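# Hang a hose across two wall hooks

## Task

Drape the hose so that it rests on both wall hooks and ends up motionless with no part touching the floor. The hooks alone must carry it, not the grippers. Afterwards open the grippers and back the robot away from it. The robot must still be upright and level at the end, or the attempt fails.

## Robot and tools

ROBOT. A LinearBot: a holonomic wheeled base with a vertical column about 1.75 m tall. A carriage rides up and down that column over 1.0 m (lift_m) and carries two identical six-joint arms, each ending in a two-finger gripper. Arm bases sit roughly 0.57 m + lift_m above the floor, and carriage parts extend about 0.15 m below them. Each hand reaches 0.78 m from its shoulder but only about 0.38 m downward. A hand is about 0.16 m long and 0.1 m wide (0.14 m opened). The parked arm posture is joints 1-6 = 0, 0.05, 0.05, 1.45, 0, 0; parked, the robot spans about 0.95 m wide by 0.7 m long. Cameras: carriage_camera (fixed, facing forward, tilted about 20 degrees down) and left_wrist_camera / right_wrist_camera, which look out past the fingertips.

FRAMES. The base frame has its origin on the floor beneath the base centre, x forward, y left, z up, in metres. The left_hand and right_hand readings are the midpoint between the finger pads in this frame; quat_wxyz rotates base axes into hand axes (hand z runs along the fingers, fingers open along hand y; an upward-pointing hand with joints 1, 5, 6 at 0 reads 1,0,0,0). These readings drift from truth, especially with the arm far out. base_odometry is measured from the scene's starting base frame, counts wheel rotation only (slip looks like travel), and gives heading in radians, left positive, -3.142 to 3.142.

execute_actions(actions, cameras). actions is a list holding one action or none (none just reports state and images). An action may contain base, joints, or both; their motions start together. base holds exactly one relative offset from where the base last reported itself: translate_m (forward +, -2 to 2 m), strafe_m (left +, -2 to 2 m) or rotate_rad (counter-clockwise +, -6.3 to 6.3 rad). joints is a single dictionary covering both arms and the lift, keyed by name, each value an absolute target: lift_m 0 to 1 m; for each side (left_/right_) joint1_rad -2.617 to 3.054 (yaw about vertical, 0 forward, + left), joint2_rad 0 to 3.141 (shoulder: 0 upper arm level backward, 1.57 vertical, 3.14 level forward), joint3_rad 0 to 3.141 (elbow: 0 folded, 3.14 straight), joint4_rad -1.57 to 1.57 (wrist pitch, + lifts fingertips), joint5_rad -1.57 to 1.57 (wrist yaw, + swings fingertips to the right, opposite sense to joint1), joint6_rad -2.094 to 2.094 (roll about the finger axis, + clockwise seen from the forearm), gripper_m 0 to 0.093 m (pad gap). Done tolerances: lift 0.004, joints 1-3 0.02/0.055/0.055, joint4 0.04, joints 5-6 0.02, gripper 0.004. Joints left out may still be driving toward earlier targets. Bad keys or out-of-range values reject the whole call. cameras: a list of camera names or "all"; omitted/null means all, [] means none. Images come at the end of the call, in the order the pictures line lists them. Arm speeds up to 1.8 rad/s (joints 1-3) and 2.7 rad/s (4-6); one action runs at most 15 s.

wait(seconds): 0 to 10 s with no new command, then the same report. zoom_image(camera, region): region [x0, y0, x1, y1] in pixels of that camera's latest 504x504 image, origin top-left, at most 504x504. read_manual(section): licence texts only, moves nothing. finished_scene(scene): the current scene's integer number; ends it irreversibly and reports success, so the hose must already be hooked, still, and released.

RESULT LINES. base_status and joint_status give per-motion outcomes: done (for the base, wheels turned the commanded amount even if slipping; tiny moves may stop short yet say done), off_target (resting away from target, may keep pushing; normal for a gripper holding something), contact_stop or time_out (target dropped, holds where it stopped). "joint command not followed" with a cause means a self-collision check refused that arm's targets (grippers still act); joints show not_followed and may be retried on later actions. To escape, move only the refused arm clear first, the other in a later action. on_its_own lists uncommanded parts; "held at" is a held target, not a position. If a call reports a stop, later calls in that same reply are skipped. motor_effort gives percent of maximum (bracket = peak of last action), with fixed bias and noise; rising lift effort means load, and lift effort falling while lowering means a hand rests on something. drive_wheels larger at rest than after a free move means the base is still pressing. Joint torques and per-arm motor temperatures are also listed in joint order. ARM HIT means an arm struck the robot hard.

CAUTIONS. Wheel motors are weak, so drives hit contact_stop easily; stops arrive late, after the impact, and the base can coast up to 0.3 m after an arm touches. After a blocked drive, back off about 0.2 m (or turn back), repeat if still pressed; such a retreat may itself stop falsely, so retry. Arms have no contact stop: blocked arms keep pushing and snap to target when freed. The column can catch under table edges; reversing into one can topple the robot. Tipping risk grows with a high carriage, outstretched arms, loads, pulling, and sudden stops; about 1.5 kg per hand with both arms forward can tip it, and only images reveal a lean. Never let the arms collide or press on each other. A level hand sags 10-17 cm under 1 kg; grip force is about 45-60 N per pad. Extended arms heat quickly: warnings from 75 °C, a 10 s arm stop at 90 °C, and at 100 °C the arm goes limp and drops (limit_stop_at_motor_heat; resend targets). Between calls the robot keeps holding the last command. Avoid drops, slams, and hard pushes.

Each tool is called after ">>>" by a JSON object that holds its "op" and its "data", one argument or row to a line.

## Session

>>> {"op": "execute_actions", "data": {
  "actions": []
}}

Scene clock: 0.00 s.
Joint torques (N m, as the arm reports them, + toward a larger angle): no reading
Motor temperatures (°C, as the motors report them): left_arm=[23 23 23 23 24 22] | right_arm=[24 26 25 25 26 25]
base_odometry: x=+0.000 y=+0.000 heading=+0.000 (m, m, rad; odometry frame)
base_status: not commanded
joint_positions: lift_m=+0.302 left_joint1_rad=-0.019 left_joint2_rad=+0.050 left_joint3_rad=+0.053 left_joint4_rad=+1.496 left_joint5_rad=+0.011 left_joint6_rad=-0.034 left_gripper_m=+0.095 right_joint1_rad=-0.006 right_joint2_rad=+0.045 right_joint3_rad=+0.052 right_joint4_rad=+1.421 right_joint5_rad=+0.004 right_joint6_rad=+0.037 right_gripper_m=+0.095
joint_status: not commanded
motor_effort: lift_m=+17 drive_wheels=-5 (%)
left_hand: x=+0.3020 y=+0.3073 z=+1.3180 quat_wxyz=(+0.999, +0.005, +0.036, -0.026) (m; base frame)
right_hand: x=+0.3187 y=-0.3104 z=+1.3160 quat_wxyz=(+0.997, +0.004, +0.071, +0.015) (m; base frame)
pictures: carriage_camera, left_wrist_camera, right_wrist_camera
Images, in order (width x height): carriage_camera 504x504, left_wrist_camera 504x504, right_wrist_camera 504x504.

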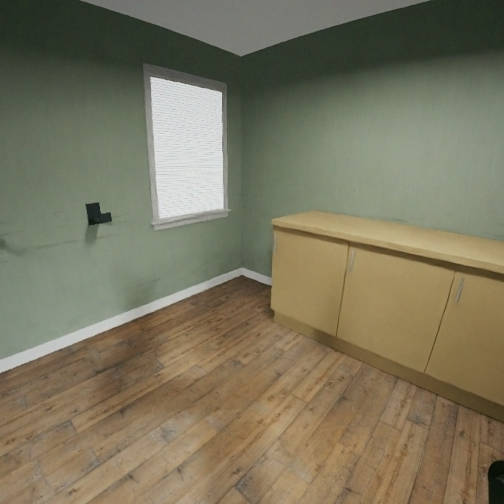

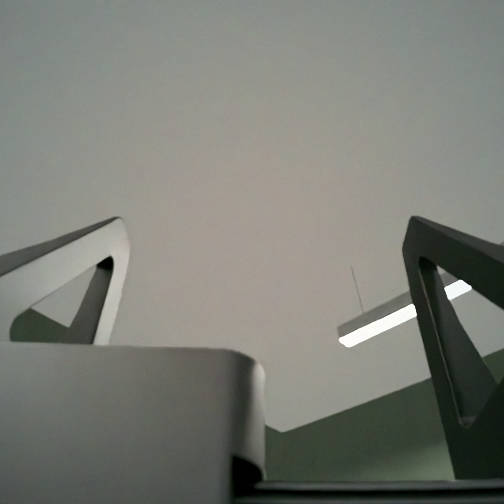

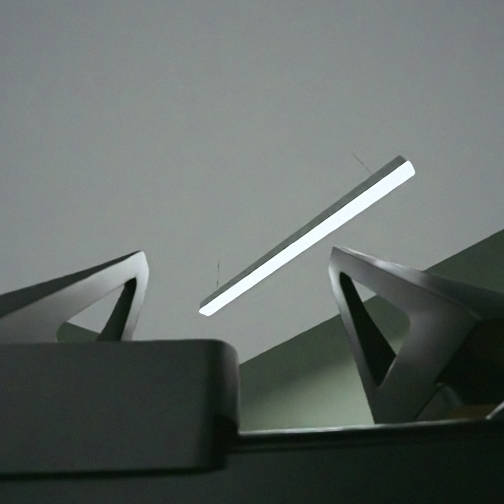

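>>> {"op": "execute_actions", "data": {
  "actions": [
    {"base":{"rotate_rad":0.9}}
  ],
  "cameras": ["carriage_camera"]
}}

>>> {"op": "execute_actions", "data": {
  "actions": [
    {"base":{"rotate_rad":1.3}}
  ],
  "cameras": ["carriage_camera"]
}}

Scene clock: 3.17 s.
Joint torques (N m, as the arm reports them, + toward a larger angle): left_arm=[-0.02  4.44  5.63 -0.24 -0.03 -0.03] | right_arm=[ 0.15  3.94  7.06 -0.07  0.02 -0.05]
Motor temperatures (°C, as the motors report them): left_arm=[23 23 24 23 24 22] | right_arm=[24 26 25 25 26 25]
base_odometry: x=+0.000 y=+0.000 heading=+0.898 (m, m, rad; odometry frame)
base_status: done
joint_positions: lift_m=+0.302 left_joint1_rad=-0.019 left_joint2_rad=+0.050 left_joint3_rad=+0.053 left_joint4_rad=+1.496 left_joint5_rad=+0.011 left_joint6_rad=-0.034 left_gripper_m=+0.095 right_joint1_rad=-0.006 right_joint2_rad=+0.045 right_joint3_rad=+0.052 right_joint4_rad=+1.421 right_joint5_rad=+0.004 right_joint6_rad=+0.037 right_gripper_m=+0.095
joint_status: not commanded
motor_effort: lift_m=+17(18) drive_wheels=+32(55) (%)
left_hand: x=+0.3020 y=+0.3073 z=+1.3180 quat_wxyz=(+0.999, +0.005, +0.036, -0.026) (m; base frame)
right_hand: x=+0.3187 y=-0.3104 z=+1.3160 quat_wxyz=(+0.997, +0.004, +0.071, +0.015) (m; base frame)
pictures: carriage_camera
Images, in order (width x height): carriage_camera 504x504.

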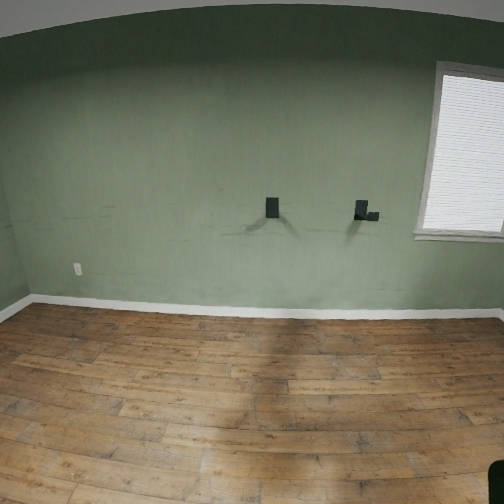

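Scene clock: 6.00 s.
Joint torques (N m, as the arm reports them, + toward a larger angle): left_arm=[-0.06  4.37  5.62 -0.25 -0.02 -0.03] | right_arm=[ 0.2   4.01  7.1  -0.07  0.01 -0.03]
Motor temperatures (°C, as the motors report them): left_arm=[23 23 24 23 24 22] | right_arm=[24 26 25 25 26 25]
base_odometry: x=+0.000 y=+0.000 heading=+2.196 (m, m, rad; odometry frame)
base_status: done
joint_positions: lift_m=+0.302 left_joint1_rad=-0.019 left_joint2_rad=+0.050 left_joint3_rad=+0.053 left_joint4_rad=+1.495 left_joint5_rad=+0.011 left_joint6_rad=-0.034 left_gripper_m=+0.095 right_joint1_rad=-0.006 right_joint2_rad=+0.045 right_joint3_rad=+0.052 right_joint4_rad=+1.421 right_joint5_rad=+0.004 right_joint6_rad=+0.037 right_gripper_m=+0.095
joint_status: not commanded
motor_effort: lift_m=+17(18) drive_wheels=+32(68) (%)
left_hand: x=+0.3022 y=+0.3073 z=+1.3180 quat_wxyz=(+0.999, +0.005, +0.037, -0.026) (m; base frame)
right_hand: x=+0.3186 y=-0.3104 z=+1.3160 quat_wxyz=(+0.997, +0.004, +0.071, +0.015) (m; base frame)
pictures: carriage_camera
Images, in order (width x height): carriage_camera 504x504.

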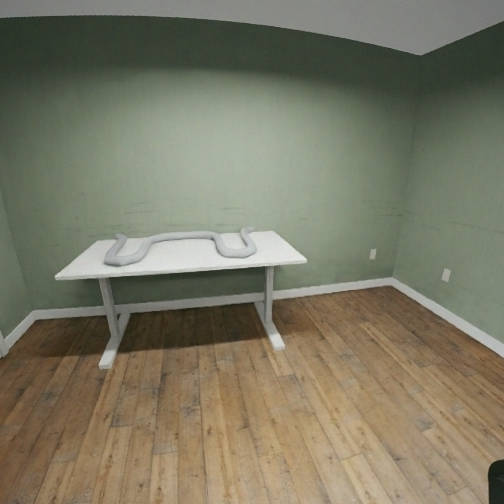

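>>> {"op": "execute_actions", "data": {
  "actions": [
    {"base":{"rotate_rad":0.25}}
  ],
  "cameras": ["carriage_camera"]
}}

>>> {"op": "zoom_image", "data": {
  "camera": "carriage_camera",
  "region": [100, 200, 400, 400]
}}

Scene clock: 9.63 s.
Joint torques (N m, as the arm reports them, + toward a larger angle): left_arm=[-0.04  4.37  5.7  -0.22 -0.02 -0.04] | right_arm=[ 0.29  3.78  7.12 -0.07  0.07  0.  ]
Motor temperatures (°C, as the motors report them): left_arm=[23 24 25 23 24 22] | right_arm=[24 26 26 25 26 25]
base_odometry: x=+0.000 y=+0.000 heading=+2.443 (m, m, rad; odometry frame)
base_status: done
joint_positions: lift_m=+0.302 left_joint1_rad=-0.019 left_joint2_rad=+0.050 left_joint3_rad=+0.053 left_joint4_rad=+1.494 left_joint5_rad=+0.011 left_joint6_rad=-0.034 left_gripper_m=+0.095 right_joint1_rad=-0.006 right_joint2_rad=+0.045 right_joint3_rad=+0.052 right_joint4_rad=+1.421 right_joint5_rad=+0.004 right_joint6_rad=+0.037 right_gripper_m=+0.095
joint_status: not commanded
motor_effort: lift_m=+17(18) drive_wheels=+34(68) (%)
left_hand: x=+0.3024 y=+0.3073 z=+1.3180 quat_wxyz=(+0.999, +0.005, +0.037, -0.026) (m; base frame)
right_hand: x=+0.3186 y=-0.3104 z=+1.3160 quat_wxyz=(+0.997, +0.004, +0.071, +0.015) (m; base frame)
pictures: carriage_camera
Images, in order (width x height): carriage_camera 504x504.

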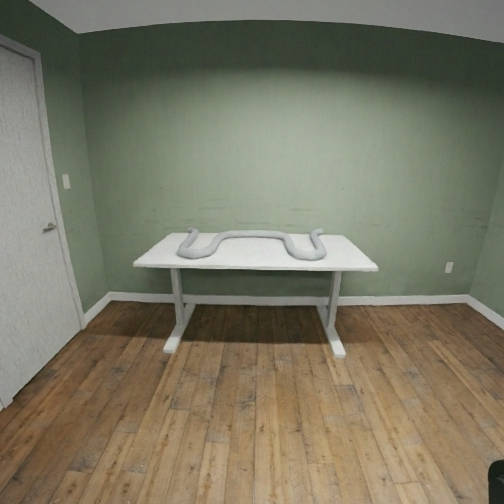

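Region (100, 200, 400, 400) of carriage_camera's 504x504 image, scaled by 1.680, with more detail than that image has.

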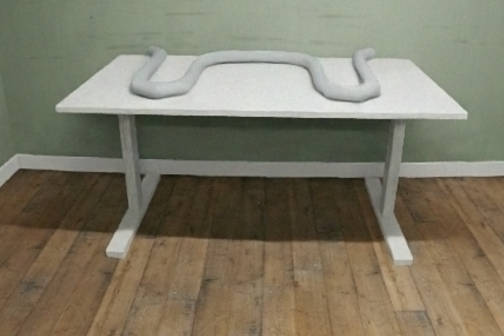

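>>> {"op": "execute_actions", "data": {
  "actions": [
    {"base":{"rotate_rad":-0.025},"joints":{"lift_m":0.45}}
  ],
  "cameras": []
}}

>>> {"op": "execute_actions", "data": {
  "actions": [
    {"base":{"translate_m":1.0}}
  ],
  "cameras": ["carriage_camera"]
}}

Scene clock: 14.40 s.
Joint torques (N m, as the arm reports them, + toward a larger angle): left_arm=[-0.06  4.38  5.64 -0.23 -0.02 -0.03] | right_arm=[ 0.2   4.03  7.25 -0.05  0.04 -0.03]
Motor temperatures (°C, as the motors report them): left_arm=[23 24 25 23 24 22] | right_arm=[24 26 26 25 26 25]
base_odometry: x=+0.000 y=+0.000 heading=+2.418 (m, m, rad; odometry frame)
base_status: done
joint_positions: lift_m=+0.450 left_joint1_rad=-0.019 left_joint2_rad=+0.050 left_joint3_rad=+0.053 left_joint4_rad=+1.496 left_joint5_rad=+0.011 left_joint6_rad=-0.034 left_gripper_m=+0.095 right_joint1_rad=-0.006 right_joint2_rad=+0.045 right_joint3_rad=+0.052 right_joint4_rad=+1.420 right_joint5_rad=+0.004 right_joint6_rad=+0.037 right_gripper_m=+0.095
joint_status: all done
motor_effort: lift_m=+18(24) drive_wheels=+12(18) (%)
left_hand: x=+0.3020 y=+0.3073 z=+1.4661 quat_wxyz=(+0.999, +0.005, +0.036, -0.026) (m; base frame)
right_hand: x=+0.3188 y=-0.3104 z=+1.4640 quat_wxyz=(+0.997, +0.004, +0.071, +0.015) (m; base frame)
pictures: none
No camera images: the call's "cameras" was empty. Leave "cameras" out to get every camera's image.

Scene clock: 18.80 s.
Joint torques (N m, as the arm reports them, + toward a larger angle): left_arm=[-0.03  4.43  5.6  -0.23 -0.03 -0.03] | right_arm=[ 0.22  3.93  7.03 -0.08  0.05 -0.03]
Motor temperatures (°C, as the motors report them): left_arm=[23 24 26 23 24 22] | right_arm=[24 27 27 25 26 25]
base_odometry: x=-0.751 y=+0.661 heading=+2.419 (m, m, rad; odometry frame)
base_status: done
joint_positions: lift_m=+0.450 left_joint1_rad=-0.019 left_joint2_rad=+0.050 left_joint3_rad=+0.053 left_joint4_rad=+1.495 left_joint5_rad=+0.011 left_joint6_rad=-0.034 left_gripper_m=+0.095 right_joint1_rad=-0.006 right_joint2_rad=+0.045 right_joint3_rad=+0.052 right_joint4_rad=+1.421 right_joint5_rad=+0.004 right_joint6_rad=+0.037 right_gripper_m=+0.095
joint_status: not commanded
motor_effort: lift_m=+17(18) drive_wheels=-22(66) (%)
left_hand: x=+0.3022 y=+0.3073 z=+1.4660 quat_wxyz=(+0.999, +0.005, +0.037, -0.026) (m; base frame)
right_hand: x=+0.3187 y=-0.3104 z=+1.4640 quat_wxyz=(+0.997, +0.004, +0.071, +0.015) (m; base frame)
pictures: carriage_camera
Images, in order (width x height): carriage_camera 504x504.

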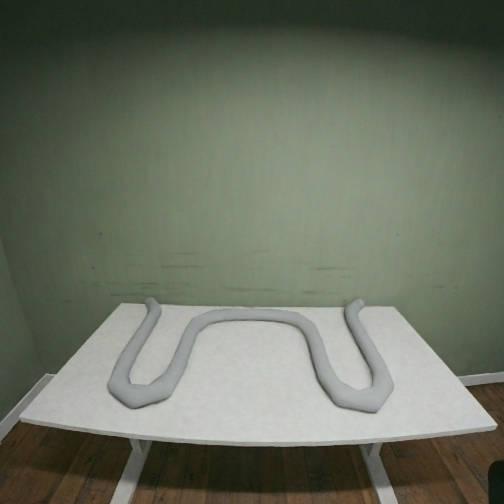

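>>> {"op": "execute_actions", "data": {
  "actions": [
    {"base":{"translate_m":0.16},"joints":{"lift_m":0.42,"left_joint1_rad":0.18,"left_joint2_rad":2.277,"left_joint3_rad":1.178,"left_joint4_rad":-0.47,"left_joint6_rad":-1.39,"right_joint1_rad":-0.12,"right_joint2_rad":2.277,"right_joint3_rad":1.178,"right_joint4_rad":-0.47,"right_joint6_rad":1.45}}
  ]
}}

Scene clock: 30.83 s.
Joint torques (N m, as the arm reports them, + toward a larger angle): left_arm=[ 0.5  -9.77  4.58  0.27 -0.06 -0.11] | right_arm=[-0.35 -9.8   5.67  0.28  0.13  0.09]
Motor temperatures (°C, as the motors report them): left_arm=[23 25 27 24 24 22] | right_arm=[24 27 28 25 26 25]
base_odometry: x=-0.872 y=+0.766 heading=+2.421 (m, m, rad; odometry frame)
base_status: done
joint_positions: lift_m=+0.420 left_joint1_rad=+0.173 left_joint2_rad=+2.267 left_joint3_rad=+1.174 left_joint4_rad=-0.466 left_joint5_rad=+0.010 left_joint6_rad=-1.379 left_gripper_m=+0.095 right_joint1_rad=-0.113 right_joint2_rad=+2.274 right_joint3_rad=+1.171 right_joint4_rad=-0.464 right_joint5_rad=+0.004 right_joint6_rad=+1.440 right_gripper_m=+0.095
joint_status: all done
motor_effort: lift_m=+18(18) drive_wheels=-22(59) (%)
left_hand: x=+0.6363 y=+0.3692 z=+0.8838 quat_wxyz=(+0.002, -0.700, +0.714, -0.008) (m; base frame)
right_hand: x=+0.6363 y=-0.3500 z=+0.8807 quat_wxyz=(+0.003, +0.701, +0.714, +0.000) (m; base frame)
pictures: carriage_camera, left_wrist_camera, right_wrist_camera
Images, in order (width x height): carriage_camera 504x504, left_wrist_camera 504x504, right_wrist_camera 504x504.

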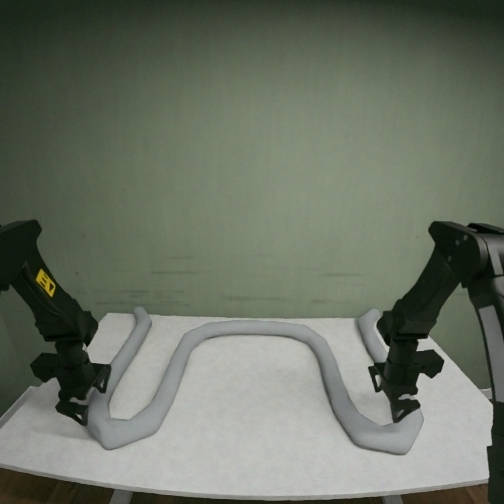

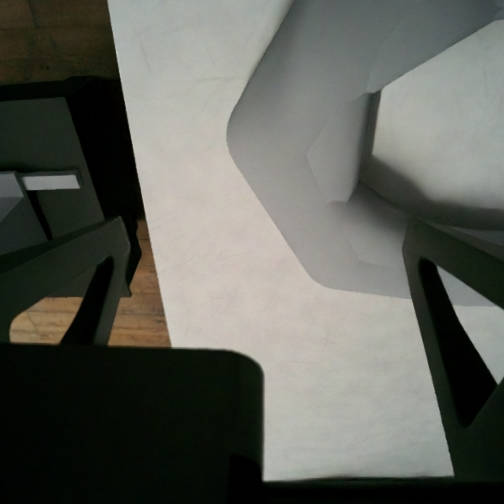

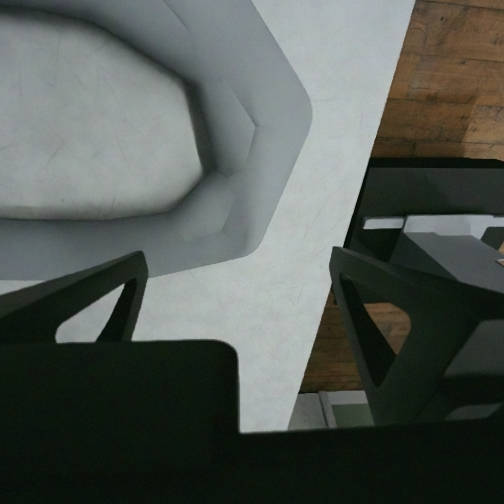

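>>> {"op": "execute_actions", "data": {
  "actions": [
    {"joints":{"lift_m":0.33}}
  ]
}}

Scene clock: 34.80 s.
Joint torques (N m, as the arm reports them, + toward a larger angle): left_arm=[ 0.61 -9.74  4.55  0.28 -0.05 -0.11] | right_arm=[-0.4  -9.89  5.57  0.26  0.13  0.08]
Motor temperatures (°C, as the motors report them): left_arm=[23 26 27 24 24 22] | right_arm=[24 29 28 25 26 25]
base_odometry: x=-0.871 y=+0.766 heading=+2.421 (m, m, rad; odometry frame)
base_status: not commanded
joint_positions: lift_m=+0.330 left_joint1_rad=+0.173 left_joint2_rad=+2.267 left_joint3_rad=+1.174 left_joint4_rad=-0.467 left_joint5_rad=+0.010 left_joint6_rad=-1.379 left_gripper_m=+0.095 right_joint1_rad=-0.113 right_joint2_rad=+2.275 right_joint3_rad=+1.171 right_joint4_rad=-0.466 right_joint5_rad=+0.004 right_joint6_rad=+1.440 right_gripper_m=+0.095
joint_status: all done
motor_effort: lift_m=+17(20) drive_wheels=-18(22) (%)
left_hand: x=+0.6357 y=+0.3692 z=+0.7935 quat_wxyz=(+0.001, -0.700, +0.714, -0.007) (m; base frame)
right_hand: x=+0.6357 y=-0.3500 z=+0.7904 quat_wxyz=(+0.001, +0.701, +0.714, -0.001) (m; base frame)
pictures: carriage_camera, left_wrist_camera, right_wrist_camera
Images, in order (width x height): carriage_camera 504x504, left_wrist_camera 504x504, right_wrist_camera 504x504.

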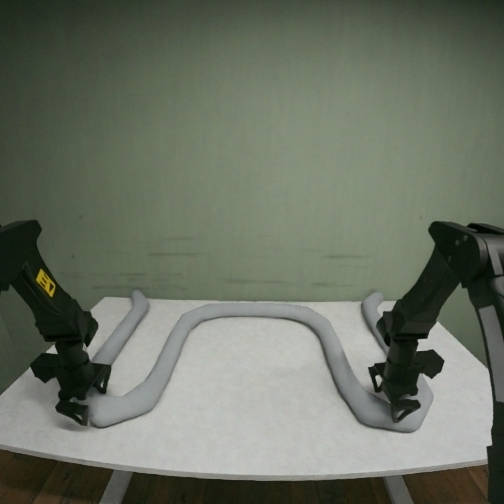

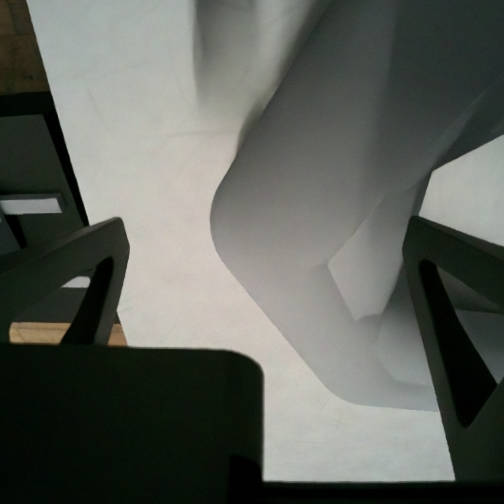

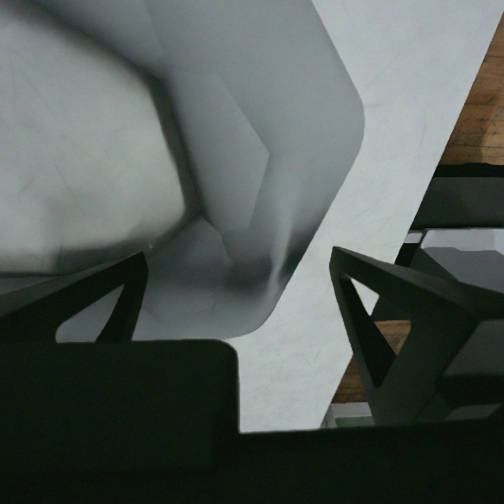

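>>> {"op": "execute_actions", "data": {
  "actions": [
    {"joints":{"lift_m":0.35,"left_joint2_rad":2.365,"left_joint3_rad":1.363,"left_joint4_rad":-0.57,"left_joint6_rad":-0.9,"right_joint1_rad":-0.34,"right_joint2_rad":2.31,"right_joint3_rad":1.25,"right_joint4_rad":-0.51,"right_joint6_rad":0.75}}
  ]
}}

Scene clock: 40.10 s.
Joint torques (N m, as the arm reports them, + toward a larger angle): left_arm=[  0.55 -10.24   5.23   0.28  -0.05   0.06] | right_arm=[  0.83 -10.4    5.81   0.33   0.08  -0.11]
Motor temperatures (°C, as the motors report them): left_arm=[23 28 28 24 24 22] | right_arm=[24 31 28 25 26 25]
base_odometry: x=-0.871 y=+0.766 heading=+2.421 (m, m, rad; odometry frame)
base_status: not commanded
joint_positions: lift_m=+0.350 left_joint1_rad=+0.173 left_joint2_rad=+2.348 left_joint3_rad=+1.357 left_joint4_rad=-0.563 left_joint5_rad=+0.010 left_joint6_rad=-0.910 left_gripper_m=+0.095 right_joint1_rad=-0.348 right_joint2_rad=+2.306 right_joint3_rad=+1.244 right_joint4_rad=-0.502 right_joint5_rad=+0.007 right_joint6_rad=+0.760 right_gripper_m=+0.095
joint_status: all done
motor_effort: lift_m=+17(22) drive_wheels=-17(18) (%)
left_hand: x=+0.6710 y=+0.3753 z=+0.8171 quat_wxyz=(+0.006, -0.515, +0.857, -0.008) (m; base frame)
right_hand: x=+0.6310 y=-0.4371 z=+0.8123 quat_wxyz=(+0.004, +0.526, +0.850, -0.003) (m; base frame)
pictures: carriage_camera, left_wrist_camera, right_wrist_camera
Images, in order (width x height): carriage_camera 504x504, left_wrist_camera 504x504, right_wrist_camera 504x504.

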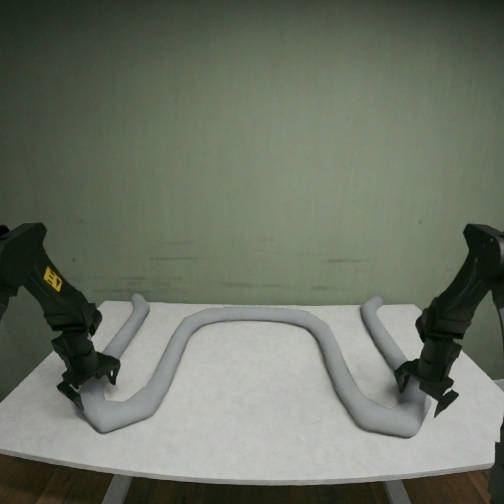

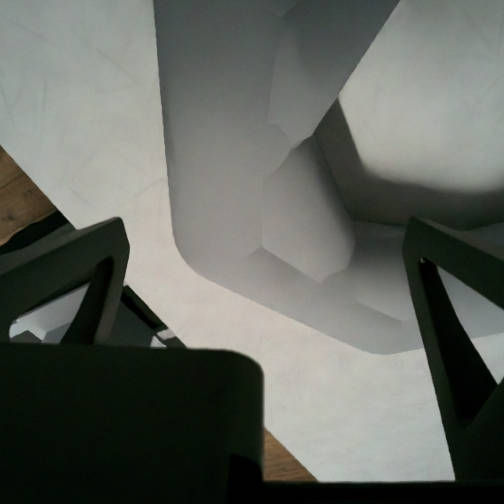

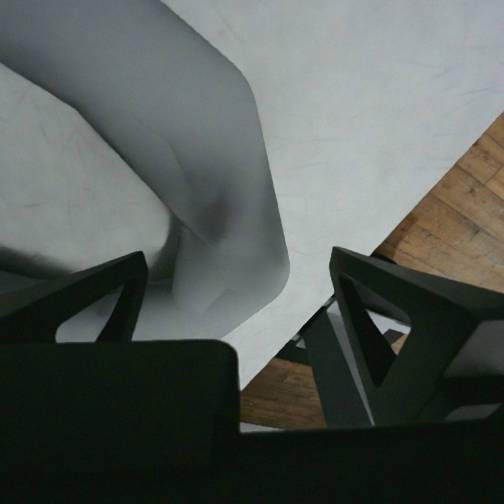

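>>> {"op": "execute_actions", "data": {
  "actions": [
    {"joints":{"lift_m":0.29}}
  ]
}}

Scene clock: 41.27 s.
Joint torques (N m, as the arm reports them, + toward a larger angle): left_arm=[  0.5  -11.13   5.25   0.28  -0.05   0.06] | right_arm=[  0.77 -10.58   5.67   0.36   0.05  -0.13]
Motor temperatures (°C, as the motors report them): left_arm=[23 28 28 24 24 22] | right_arm=[24 31 28 25 26 25]
base_odometry: x=-0.871 y=+0.766 heading=+2.421 (m, m, rad; odometry frame)
base_status: not commanded
joint_positions: lift_m=+0.290 left_joint1_rad=+0.173 left_joint2_rad=+2.357 left_joint3_rad=+1.357 left_joint4_rad=-0.567 left_joint5_rad=+0.010 left_joint6_rad=-0.910 left_gripper_m=+0.095 right_joint1_rad=-0.348 right_joint2_rad=+2.310 right_joint3_rad=+1.244 right_joint4_rad=-0.505 right_joint5_rad=+0.006 right_joint6_rad=+0.760 right_gripper_m=+0.095
joint_status: all done
motor_effort: lift_m=+18(16) drive_wheels=+13(16) (%)
left_hand: x=+0.6680 y=+0.3748 z=+0.7536 quat_wxyz=(+0.000, -0.515, +0.857, -0.005) (m; base frame)
right_hand: x=+0.6293 y=-0.4364 z=+0.7506 quat_wxyz=(+0.001, +0.526, +0.850, -0.003) (m; base frame)
pictures: carriage_camera, left_wrist_camera, right_wrist_camera
Images, in order (width x height): carriage_camera 504x504, left_wrist_camera 504x504, right_wrist_camera 504x504.

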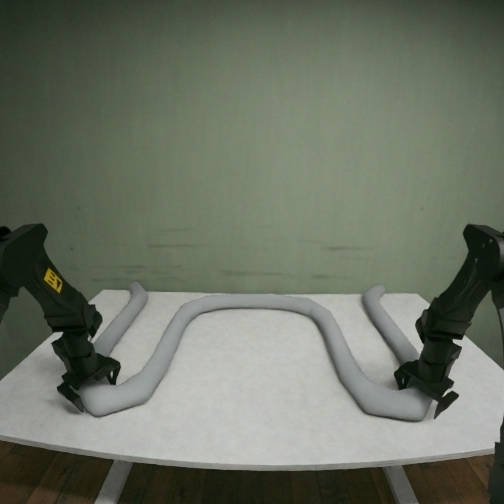

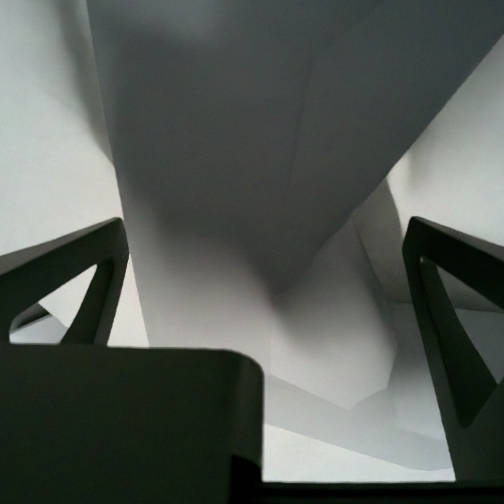

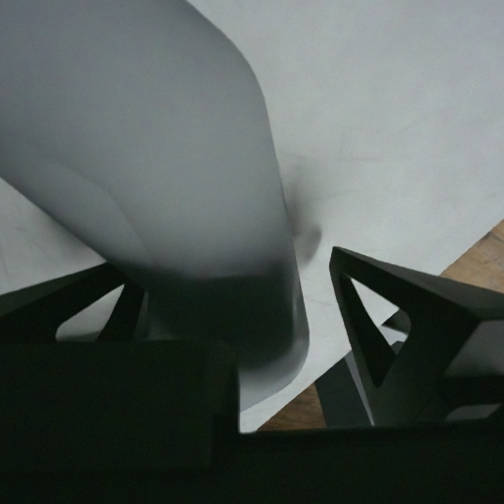

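>>> {"op": "execute_actions", "data": {
  "actions": [
    {"joints":{"lift_m":0.255}}
  ]
}}

Scene clock: 42.33 s.
Joint torques (N m, as the arm reports them, + toward a larger angle): left_arm=[ 0.51 -8.39  4.41  0.69 -0.02  0.05] | right_arm=[ 0.83 -5.94  5.13  0.93  0.09 -0.08]
Motor temperatures (°C, as the motors report them): left_arm=[23 29 28 24 24 22] | right_arm=[24 31 28 25 26 25]
base_odometry: x=-0.871 y=+0.766 heading=+2.421 (m, m, rad; odometry frame)
base_status: not commanded
joint_positions: lift_m=+0.256 left_joint1_rad=+0.173 left_joint2_rad=+2.325 left_joint3_rad=+1.371 left_joint4_rad=-0.616 left_joint5_rad=+0.008 left_joint6_rad=-0.910 left_gripper_m=+0.095 right_joint1_rad=-0.349 right_joint2_rad=+2.255 right_joint3_rad=+1.254 right_joint4_rad=-0.554 right_joint5_rad=+0.004 right_joint6_rad=+0.754 right_gripper_m=+0.095
joint_status: all done
motor_effort: lift_m=+13(15) drive_wheels=+15(15) (%)
left_hand: x=+0.6691 y=+0.3753 z=+0.7339 quat_wxyz=(-0.001, -0.515, +0.857, -0.004) (m; base frame)
right_hand: x=+0.6338 y=-0.4378 z=+0.7375 quat_wxyz=(+0.008, +0.524, +0.852, +0.000) (m; base frame)
pictures: carriage_camera, left_wrist_camera, right_wrist_camera
Images, in order (width x height): carriage_camera 504x504, left_wrist_camera 504x504, right_wrist_camera 504x504.

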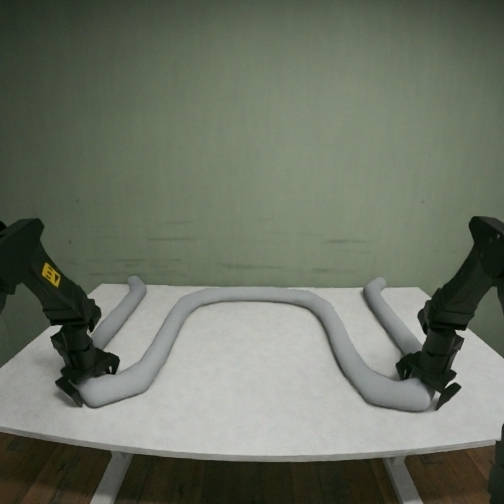

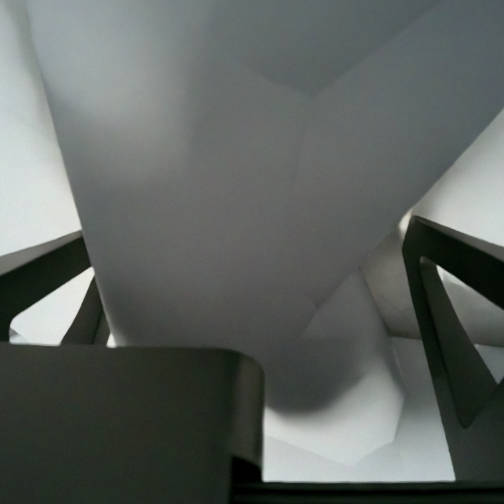

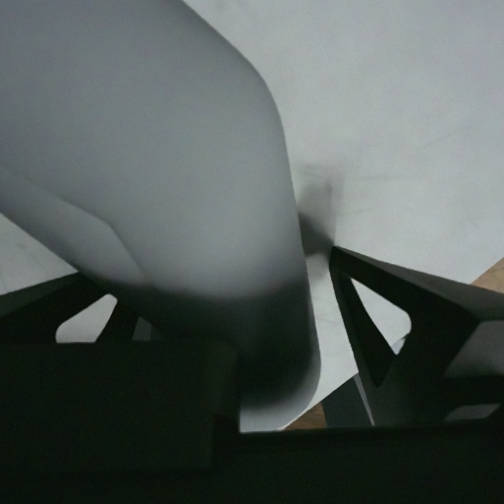

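Touching the table. Ease up slightly and close.

>>> {"op": "execute_actions", "data": {
  "actions": [
    {"joints":{"lift_m":0.272,"left_gripper_m":0.0,"right_gripper_m":0.0}}
  ],
  "cameras": []
}}

>>> {"op": "execute_actions", "data": {
  "actions": [
    {"joints":{"lift_m":0.55}}
  ]
}}

Scene clock: 43.90 s.
Joint torques (N m, as the arm reports them, + toward a larger angle): left_arm=[  0.42 -10.65   4.3    0.52   0.01   0.04] | right_arm=[ 0.62 -9.23  4.92  0.58  0.11 -0.05]
Motor temperatures (°C, as the motors report them): left_arm=[23 29 28 24 24 22] | right_arm=[24 31 28 25 26 25]
base_odometry: x=-0.871 y=+0.766 heading=+2.421 (m, m, rad; odometry frame)
base_status: not commanded
joint_positions: lift_m=+0.272 left_joint1_rad=+0.174 left_joint2_rad=+2.353 left_joint3_rad=+1.371 left_joint4_rad=-0.601 left_joint5_rad=+0.004 left_joint6_rad=-0.908 left_gripper_m=+0.059 right_joint1_rad=-0.346 right_joint2_rad=+2.294 right_joint3_rad=+1.254 right_joint4_rad=-0.525 right_joint5_rad=+0.001 right_joint6_rad=+0.753 right_gripper_m=+0.066
joint_status: left_gripper_m off_target (ended at +0.059, target +0.000); right_gripper_m off_target (ended at +0.066, target +0.000); the others done
motor_effort: lift_m=+19(18) drive_wheels=+14(17) (%)
left_hand: x=+0.6665 y=+0.3761 z=+0.7400 quat_wxyz=(-0.006, -0.515, +0.857, +0.000) (m; base frame)
right_hand: x=+0.6328 y=-0.4360 z=+0.7401 quat_wxyz=(+0.003, +0.523, +0.853, +0.000) (m; base frame)
pictures: none
No camera images: the call's "cameras" was empty. Leave "cameras" out to get every camera's image.

Scene clock: 45.53 s.
Joint torques (N m, as the arm reports them, + toward a larger angle): left_arm=[  0.4  -11.84   4.22   0.38   0.     0.04] | right_arm=[  0.88 -11.2    4.71   0.42   0.01  -0.05]
Motor temperatures (°C, as the motors report them): left_arm=[23 30 28 24 24 22] | right_arm=[24 32 28 25 26 25]
base_odometry: x=-0.871 y=+0.766 heading=+2.421 (m, m, rad; odometry frame)
base_status: not commanded
joint_positions: lift_m=+0.550 left_joint1_rad=+0.174 left_joint2_rad=+2.367 left_joint3_rad=+1.371 left_joint4_rad=-0.581 left_joint5_rad=+0.004 left_joint6_rad=-0.908 left_gripper_m=+0.059 right_joint1_rad=-0.346 right_joint2_rad=+2.318 right_joint3_rad=+1.254 right_joint4_rad=-0.512 right_joint5_rad=+0.012 right_joint6_rad=+0.753 right_gripper_m=+0.066
joint_status: all done
motor_effort: lift_m=+19(21) drive_wheels=+13(14) (%)
left_hand: x=+0.6680 y=+0.3764 z=+1.0127 quat_wxyz=(-0.004, -0.515, +0.857, -0.001) (m; base frame)
right_hand: x=+0.6299 y=-0.4369 z=+1.0095 quat_wxyz=(-0.001, +0.523, +0.853, -0.007) (m; base frame)
pictures: carriage_camera, left_wrist_camera, right_wrist_camera
Images, in order (width x height): carriage_camera 504x504, left_wrist_camera 504x504, right_wrist_camera 504x504.

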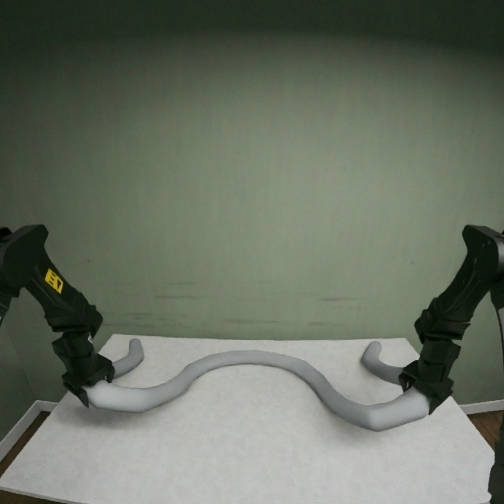

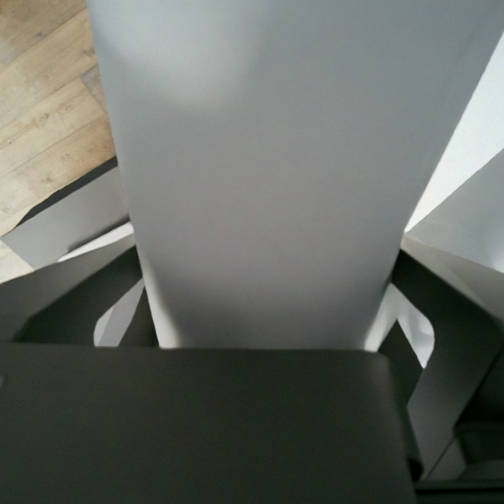

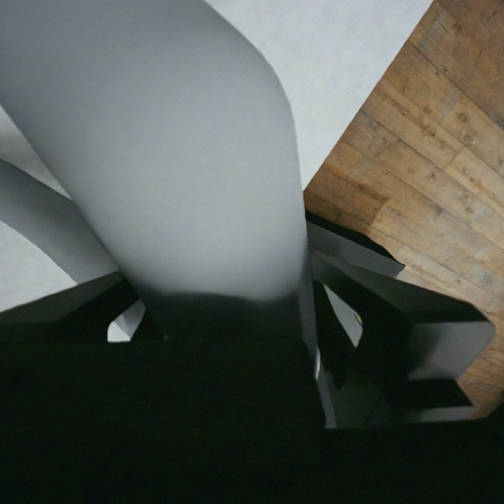

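Holding, and it's light. Continue up, rolling hands to align.

>>> {"op": "execute_actions", "data": {
  "actions": [
    {"joints":{"lift_m":0.98,"left_joint6_rad":-1.39,"right_joint6_rad":1.23,"left_joint2_rad":2.277,"left_joint3_rad":1.178,"left_joint4_rad":-0.47}}
  ]
}}

Scene clock: 48.50 s.
Joint torques (N m, as the arm reports them, + toward a larger angle): left_arm=[  0.46 -13.05   3.85   0.34  -0.12  -0.08] | right_arm=[  0.71 -11.82   4.85   0.48   0.15   0.02]
Motor temperatures (°C, as the motors report them): left_arm=[23 31 28 24 24 22] | right_arm=[24 33 28 25 26 25]
base_odometry: x=-0.871 y=+0.766 heading=+2.421 (m, m, rad; odometry frame)
base_status: not commanded
joint_positions: lift_m=+0.980 left_joint1_rad=+0.174 left_joint2_rad=+2.306 left_joint3_rad=+1.181 left_joint4_rad=-0.493 left_joint5_rad=+0.018 left_joint6_rad=-1.384 left_gripper_m=+0.059 right_joint1_rad=-0.346 right_joint2_rad=+2.328 right_joint3_rad=+1.251 right_joint4_rad=-0.528 right_joint5_rad=+0.007 right_joint6_rad=+1.224 right_gripper_m=+0.066
joint_status: all done
motor_effort: lift_m=+19(23) drive_wheels=-16(18) (%)
left_hand: x=+0.6237 y=+0.3662 z=+1.4318 quat_wxyz=(-0.024, -0.702, +0.711, +0.006) (m; base frame)
right_hand: x=+0.6231 y=-0.4335 z=+1.4357 quat_wxyz=(-0.014, +0.707, +0.707, -0.010) (m; base frame)
pictures: carriage_camera, left_wrist_camera, right_wrist_camera
Images, in order (width x height): carriage_camera 504x504, left_wrist_camera 504x504, right_wrist_camera 504x504.

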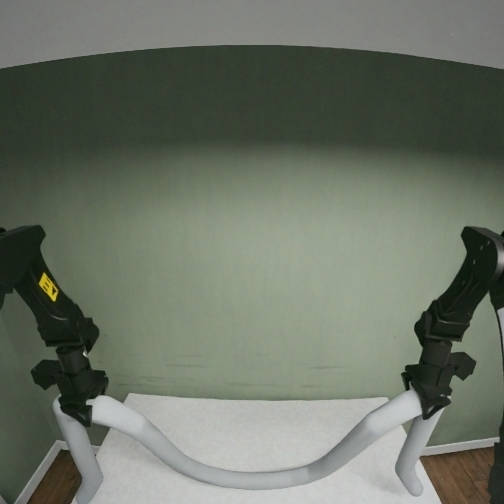

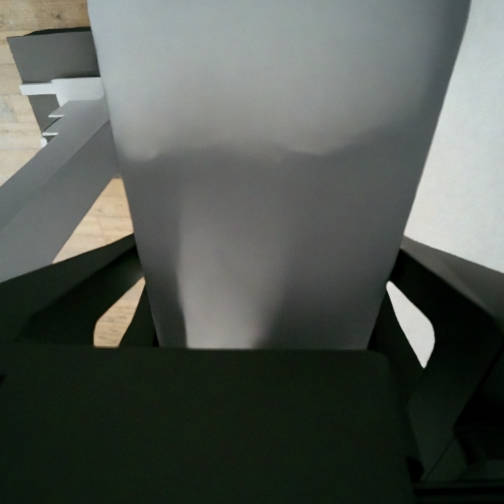

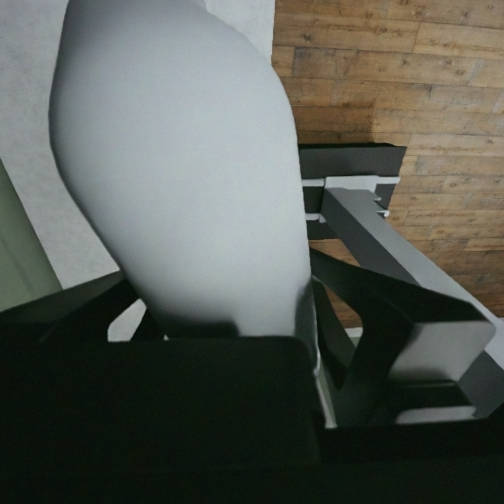

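>>> {"op": "execute_actions", "data": {
  "actions": [
    {"base":{"translate_m":-0.5}}
  ],
  "cameras": ["carriage_camera"]
}}

>>> {"op": "execute_actions", "data": {
  "actions": [
    {"base":{"translate_m":-1.03},"joints":{"lift_m":0.66}}
  ],
  "cameras": []
}}

>>> {"op": "execute_actions", "data": {
  "actions": [
    {"base":{"rotate_rad":-1.571}}
  ],
  "cameras": []
}}

>>> {"op": "execute_actions", "data": {
  "actions": [
    {"base":{"translate_m":0.9}}
  ],
  "cameras": ["carriage_camera"]
}}

Scene clock: 53.93 s.
Joint torques (N m, as the arm reports them, + toward a larger angle): left_arm=[  0.32 -13.     3.91   0.39  -0.15  -0.07] | right_arm=[  0.27 -11.92   4.81   0.46   0.13   0.02]
Motor temperatures (°C, as the motors report them): left_arm=[23 34 28 24 24 22] | right_arm=[24 36 28 25 26 25]
base_odometry: x=-0.495 y=+0.437 heading=+2.422 (m, m, rad; odometry frame)
base_status: done
joint_positions: lift_m=+0.980 left_joint1_rad=+0.174 left_joint2_rad=+2.306 left_joint3_rad=+1.181 left_joint4_rad=-0.499 left_joint5_rad=+0.021 left_joint6_rad=-1.384 left_gripper_m=+0.059 right_joint1_rad=-0.342 right_joint2_rad=+2.328 right_joint3_rad=+1.251 right_joint4_rad=-0.528 right_joint5_rad=+0.003 right_joint6_rad=+1.226 right_gripper_m=+0.066
joint_status: not commanded
motor_effort: lift_m=+19(19) drive_wheels=-19(73) (%)
left_hand: x=+0.6223 y=+0.3655 z=+1.4319 quat_wxyz=(-0.028, -0.703, +0.711, +0.006) (m; base frame)
right_hand: x=+0.6240 y=-0.4312 z=+1.4357 quat_wxyz=(-0.015, +0.706, +0.708, -0.009) (m; base frame)
pictures: carriage_camera
Images, in order (width x height): carriage_camera 504x504.

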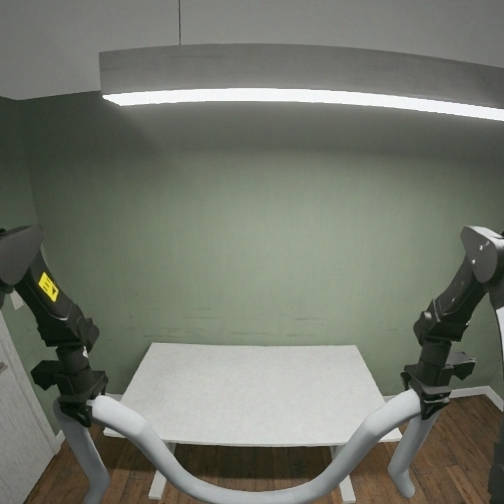

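Scene clock: 58.40 s.
Joint torques (N m, as the arm reports them, + toward a larger angle): left_arm=[  0.43 -12.78   3.97   0.42  -0.14  -0.09] | right_arm=[  0.24 -12.89   4.7    0.42   0.13   0.05]
Motor temperatures (°C, as the motors report them): left_arm=[23 36 27 24 24 22] | right_arm=[24 38 28 25 26 25]
base_odometry: x=+0.281 y=-0.240 heading=+2.424 (m, m, rad; odometry frame)
base_status: done
joint_positions: lift_m=+0.660 left_joint1_rad=+0.174 left_joint2_rad=+2.304 left_joint3_rad=+1.181 left_joint4_rad=-0.500 left_joint5_rad=+0.021 left_joint6_rad=-1.384 left_gripper_m=+0.059 right_joint1_rad=-0.341 right_joint2_rad=+2.341 right_joint3_rad=+1.251 right_joint4_rad=-0.524 right_joint5_rad=+0.002 right_joint6_rad=+1.226 right_gripper_m=+0.066
joint_status: all done
motor_effort: lift_m=+20(20) drive_wheels=-20(65) (%)
left_hand: x=+0.6223 y=+0.3656 z=+1.1124 quat_wxyz=(-0.028, -0.703, +0.711, +0.006) (m; base frame)
right_hand: x=+0.6218 y=-0.4300 z=+1.1110 quat_wxyz=(-0.019, +0.705, +0.708, -0.010) (m; base frame)
pictures: none
No camera images: the call's "cameras" was empty. Leave "cameras" out to get every camera's image.

Scene clock: 61.60 s.
Joint torques (N m, as the arm reports them, + toward a larger angle): left_arm=[  0.15 -12.87   3.94   0.35  -0.21  -0.07] | right_arm=[  0.23 -12.86   4.64   0.42   0.1    0.  ]
Motor temperatures (°C, as the motors report them): left_arm=[23 37 27 24 25 22] | right_arm=[24 39 28 25 26 25]
base_odometry: x=+0.281 y=-0.240 heading=+0.855 (m, m, rad; odometry frame)
base_status: done
joint_positions: lift_m=+0.660 left_joint1_rad=+0.177 left_joint2_rad=+2.304 left_joint3_rad=+1.181 left_joint4_rad=-0.491 left_joint5_rad=+0.030 left_joint6_rad=-1.385 left_gripper_m=+0.059 right_joint1_rad=-0.341 right_joint2_rad=+2.341 right_joint3_rad=+1.251 right_joint4_rad=-0.525 right_joint5_rad=+0.009 right_joint6_rad=+1.227 right_gripper_m=+0.066
joint_status: not commanded
motor_effort: lift_m=+21(21) drive_wheels=+33(92) (%)
left_hand: x=+0.6247 y=+0.3654 z=+1.1123 quat_wxyz=(-0.026, -0.704, +0.710, +0.000) (m; base frame)
right_hand: x=+0.6213 y=-0.4312 z=+1.1110 quat_wxyz=(-0.018, +0.706, +0.708, -0.014) (m; base frame)
pictures: none
No camera images: the call's "cameras" was empty. Leave "cameras" out to get every camera's image.

Scene clock: 65.80 s.
Joint torques (N m, as the arm reports them, + toward a larger angle): left_arm=[  0.21 -12.88   3.98   0.33  -0.17  -0.07] | right_arm=[  0.34 -12.93   4.81   0.37   0.13   0.02]
Motor temperatures (°C, as the motors report them): left_arm=[23 39 27 24 25 22] | right_arm=[24 41 28 25 26 25]
base_odometry: x=+0.874 y=+0.437 heading=+0.853 (m, m, rad; odometry frame)
base_status: done
joint_positions: lift_m=+0.660 left_joint1_rad=+0.177 left_joint2_rad=+2.304 left_joint3_rad=+1.181 left_joint4_rad=-0.489 left_joint5_rad=+0.023 left_joint6_rad=-1.385 left_gripper_m=+0.059 right_joint1_rad=-0.342 right_joint2_rad=+2.341 right_joint3_rad=+1.251 right_joint4_rad=-0.523 right_joint5_rad=+0.002 right_joint6_rad=+1.227 right_gripper_m=+0.066
joint_status: not commanded
motor_effort: lift_m=+21(20) drive_wheels=-23(70) (%)
left_hand: x=+0.6249 y=+0.3667 z=+1.1123 quat_wxyz=(-0.024, -0.704, +0.710, +0.002) (m; base frame)
right_hand: x=+0.6221 y=-0.4303 z=+1.1109 quat_wxyz=(-0.019, +0.706, +0.708, -0.010) (m; base frame)
pictures: carriage_camera
Images, in order (width x height): carriage_camera 504x504.

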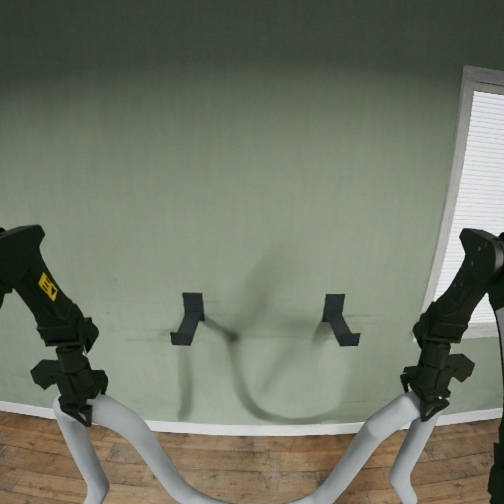

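>>> {"op": "zoom_image", "data": {
  "camera": "carriage_camera",
  "region": [150, 270, 380, 450]
}}

Region (150, 270, 380, 450) of carriage_camera's 504x504 image, scaled by 2.191, with more detail than that image has; it fills the top 394 rows of this view, and the rest is white.

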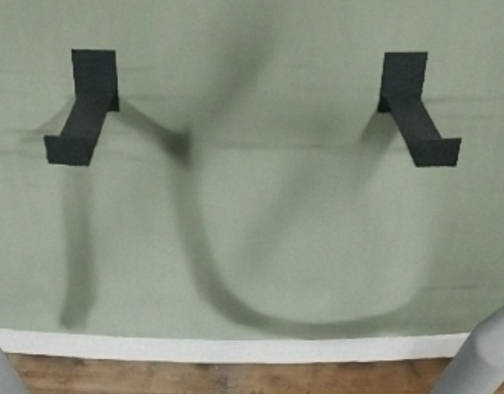

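>>> {"op": "execute_actions", "data": {
  "actions": [
    {"base":{"strafe_m":-0.06},"joints":{"lift_m":0.72,"left_joint1_rad":0.12,"left_joint6_rad":-1.45,"right_joint1_rad":-0.12,"right_joint6_rad":1.45,"right_joint2_rad":2.277,"right_joint3_rad":1.178,"right_joint4_rad":-0.47}}
  ],
  "cameras": []
}}

>>> {"op": "execute_actions", "data": {
  "actions": [
    {"base":{"translate_m":0.35}}
  ]
}}

Scene clock: 72.77 s.
Joint torques (N m, as the arm reports them, + toward a larger angle): left_arm=[ -0.18 -12.6    4.03   0.36  -0.13  -0.09] | right_arm=[ -0.12 -12.27   4.98   0.44   0.11   0.03]
Motor temperatures (°C, as the motors report them): left_arm=[23 41 27 24 25 22] | right_arm=[24 44 28 25 26 25]
base_odometry: x=+0.919 y=+0.398 heading=+0.854 (m, m, rad; odometry frame)
base_status: done
joint_positions: lift_m=+0.720 left_joint1_rad=+0.122 left_joint2_rad=+2.302 left_joint3_rad=+1.179 left_joint4_rad=-0.494 left_joint5_rad=+0.021 left_joint6_rad=-1.443 left_gripper_m=+0.059 right_joint1_rad=-0.115 right_joint2_rad=+2.307 right_joint3_rad=+1.173 right_joint4_rad=-0.486 right_joint5_rad=+0.002 right_joint6_rad=+1.443 right_gripper_m=+0.066
joint_status: all done
motor_effort: lift_m=+18(24) drive_wheels=+5(59) (%)
left_hand: x=+0.6263 y=+0.3479 z=+1.1730 quat_wxyz=(-0.024, -0.705, +0.709, +0.006) (m; base frame)
right_hand: x=+0.6241 y=-0.3494 z=+1.1704 quat_wxyz=(-0.018, +0.702, +0.711, -0.016) (m; base frame)
pictures: none
No camera images: the call's "cameras" was empty. Leave "cameras" out to get every camera's image.

Scene clock: 75.53 s.
Joint torques (N m, as the arm reports them, + toward a larger angle): left_arm=[ -0.16 -12.58   4.03   0.35  -0.12  -0.07] | right_arm=[ -0.14 -12.38   5.06   0.37   0.15   0.05]
Motor temperatures (°C, as the motors report them): left_arm=[23 42 27 24 25 22] | right_arm=[24 44 28 25 26 25]
base_odometry: x=+1.150 y=+0.662 heading=+0.852 (m, m, rad; odometry frame)
base_status: done
joint_positions: lift_m=+0.720 left_joint1_rad=+0.122 left_joint2_rad=+2.302 left_joint3_rad=+1.179 left_joint4_rad=-0.491 left_joint5_rad=+0.020 left_joint6_rad=-1.443 left_gripper_m=+0.059 right_joint1_rad=-0.115 right_joint2_rad=+2.307 right_joint3_rad=+1.173 right_joint4_rad=-0.483 right_joint5_rad=+0.001 right_joint6_rad=+1.443 right_gripper_m=+0.066
joint_status: not commanded
motor_effort: lift_m=+18(20) drive_wheels=-21(51) (%)
left_hand: x=+0.6268 y=+0.3481 z=+1.1730 quat_wxyz=(-0.023, -0.705, +0.709, +0.005) (m; base frame)
right_hand: x=+0.6250 y=-0.3492 z=+1.1704 quat_wxyz=(-0.018, +0.703, +0.711, -0.014) (m; base frame)
pictures: carriage_camera, left_wrist_camera, right_wrist_camera
Images, in order (width x height): carriage_camera 504x504, left_wrist_camera 504x504, right_wrist_camera 504x504.

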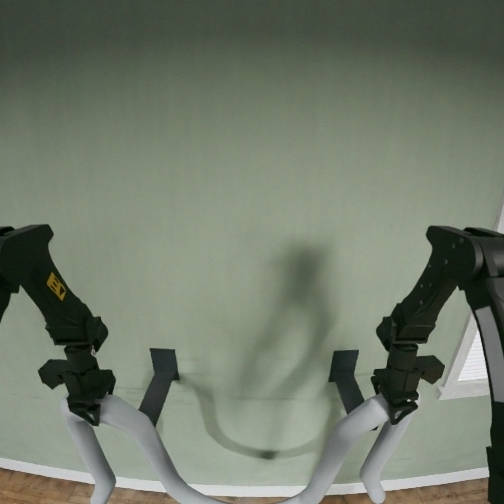

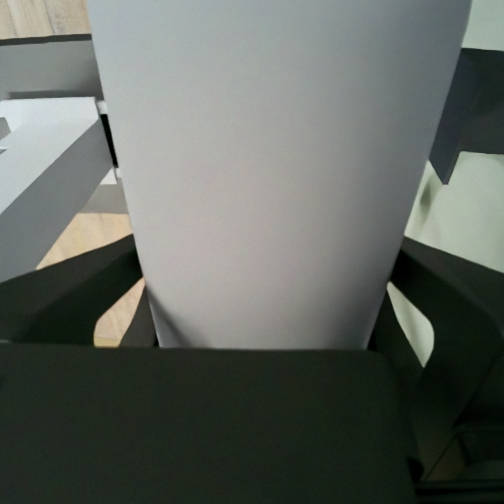

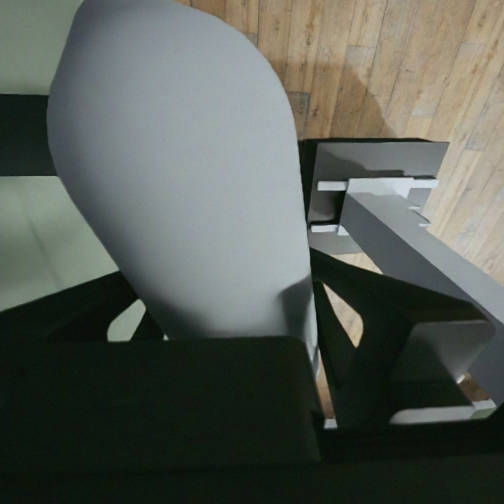

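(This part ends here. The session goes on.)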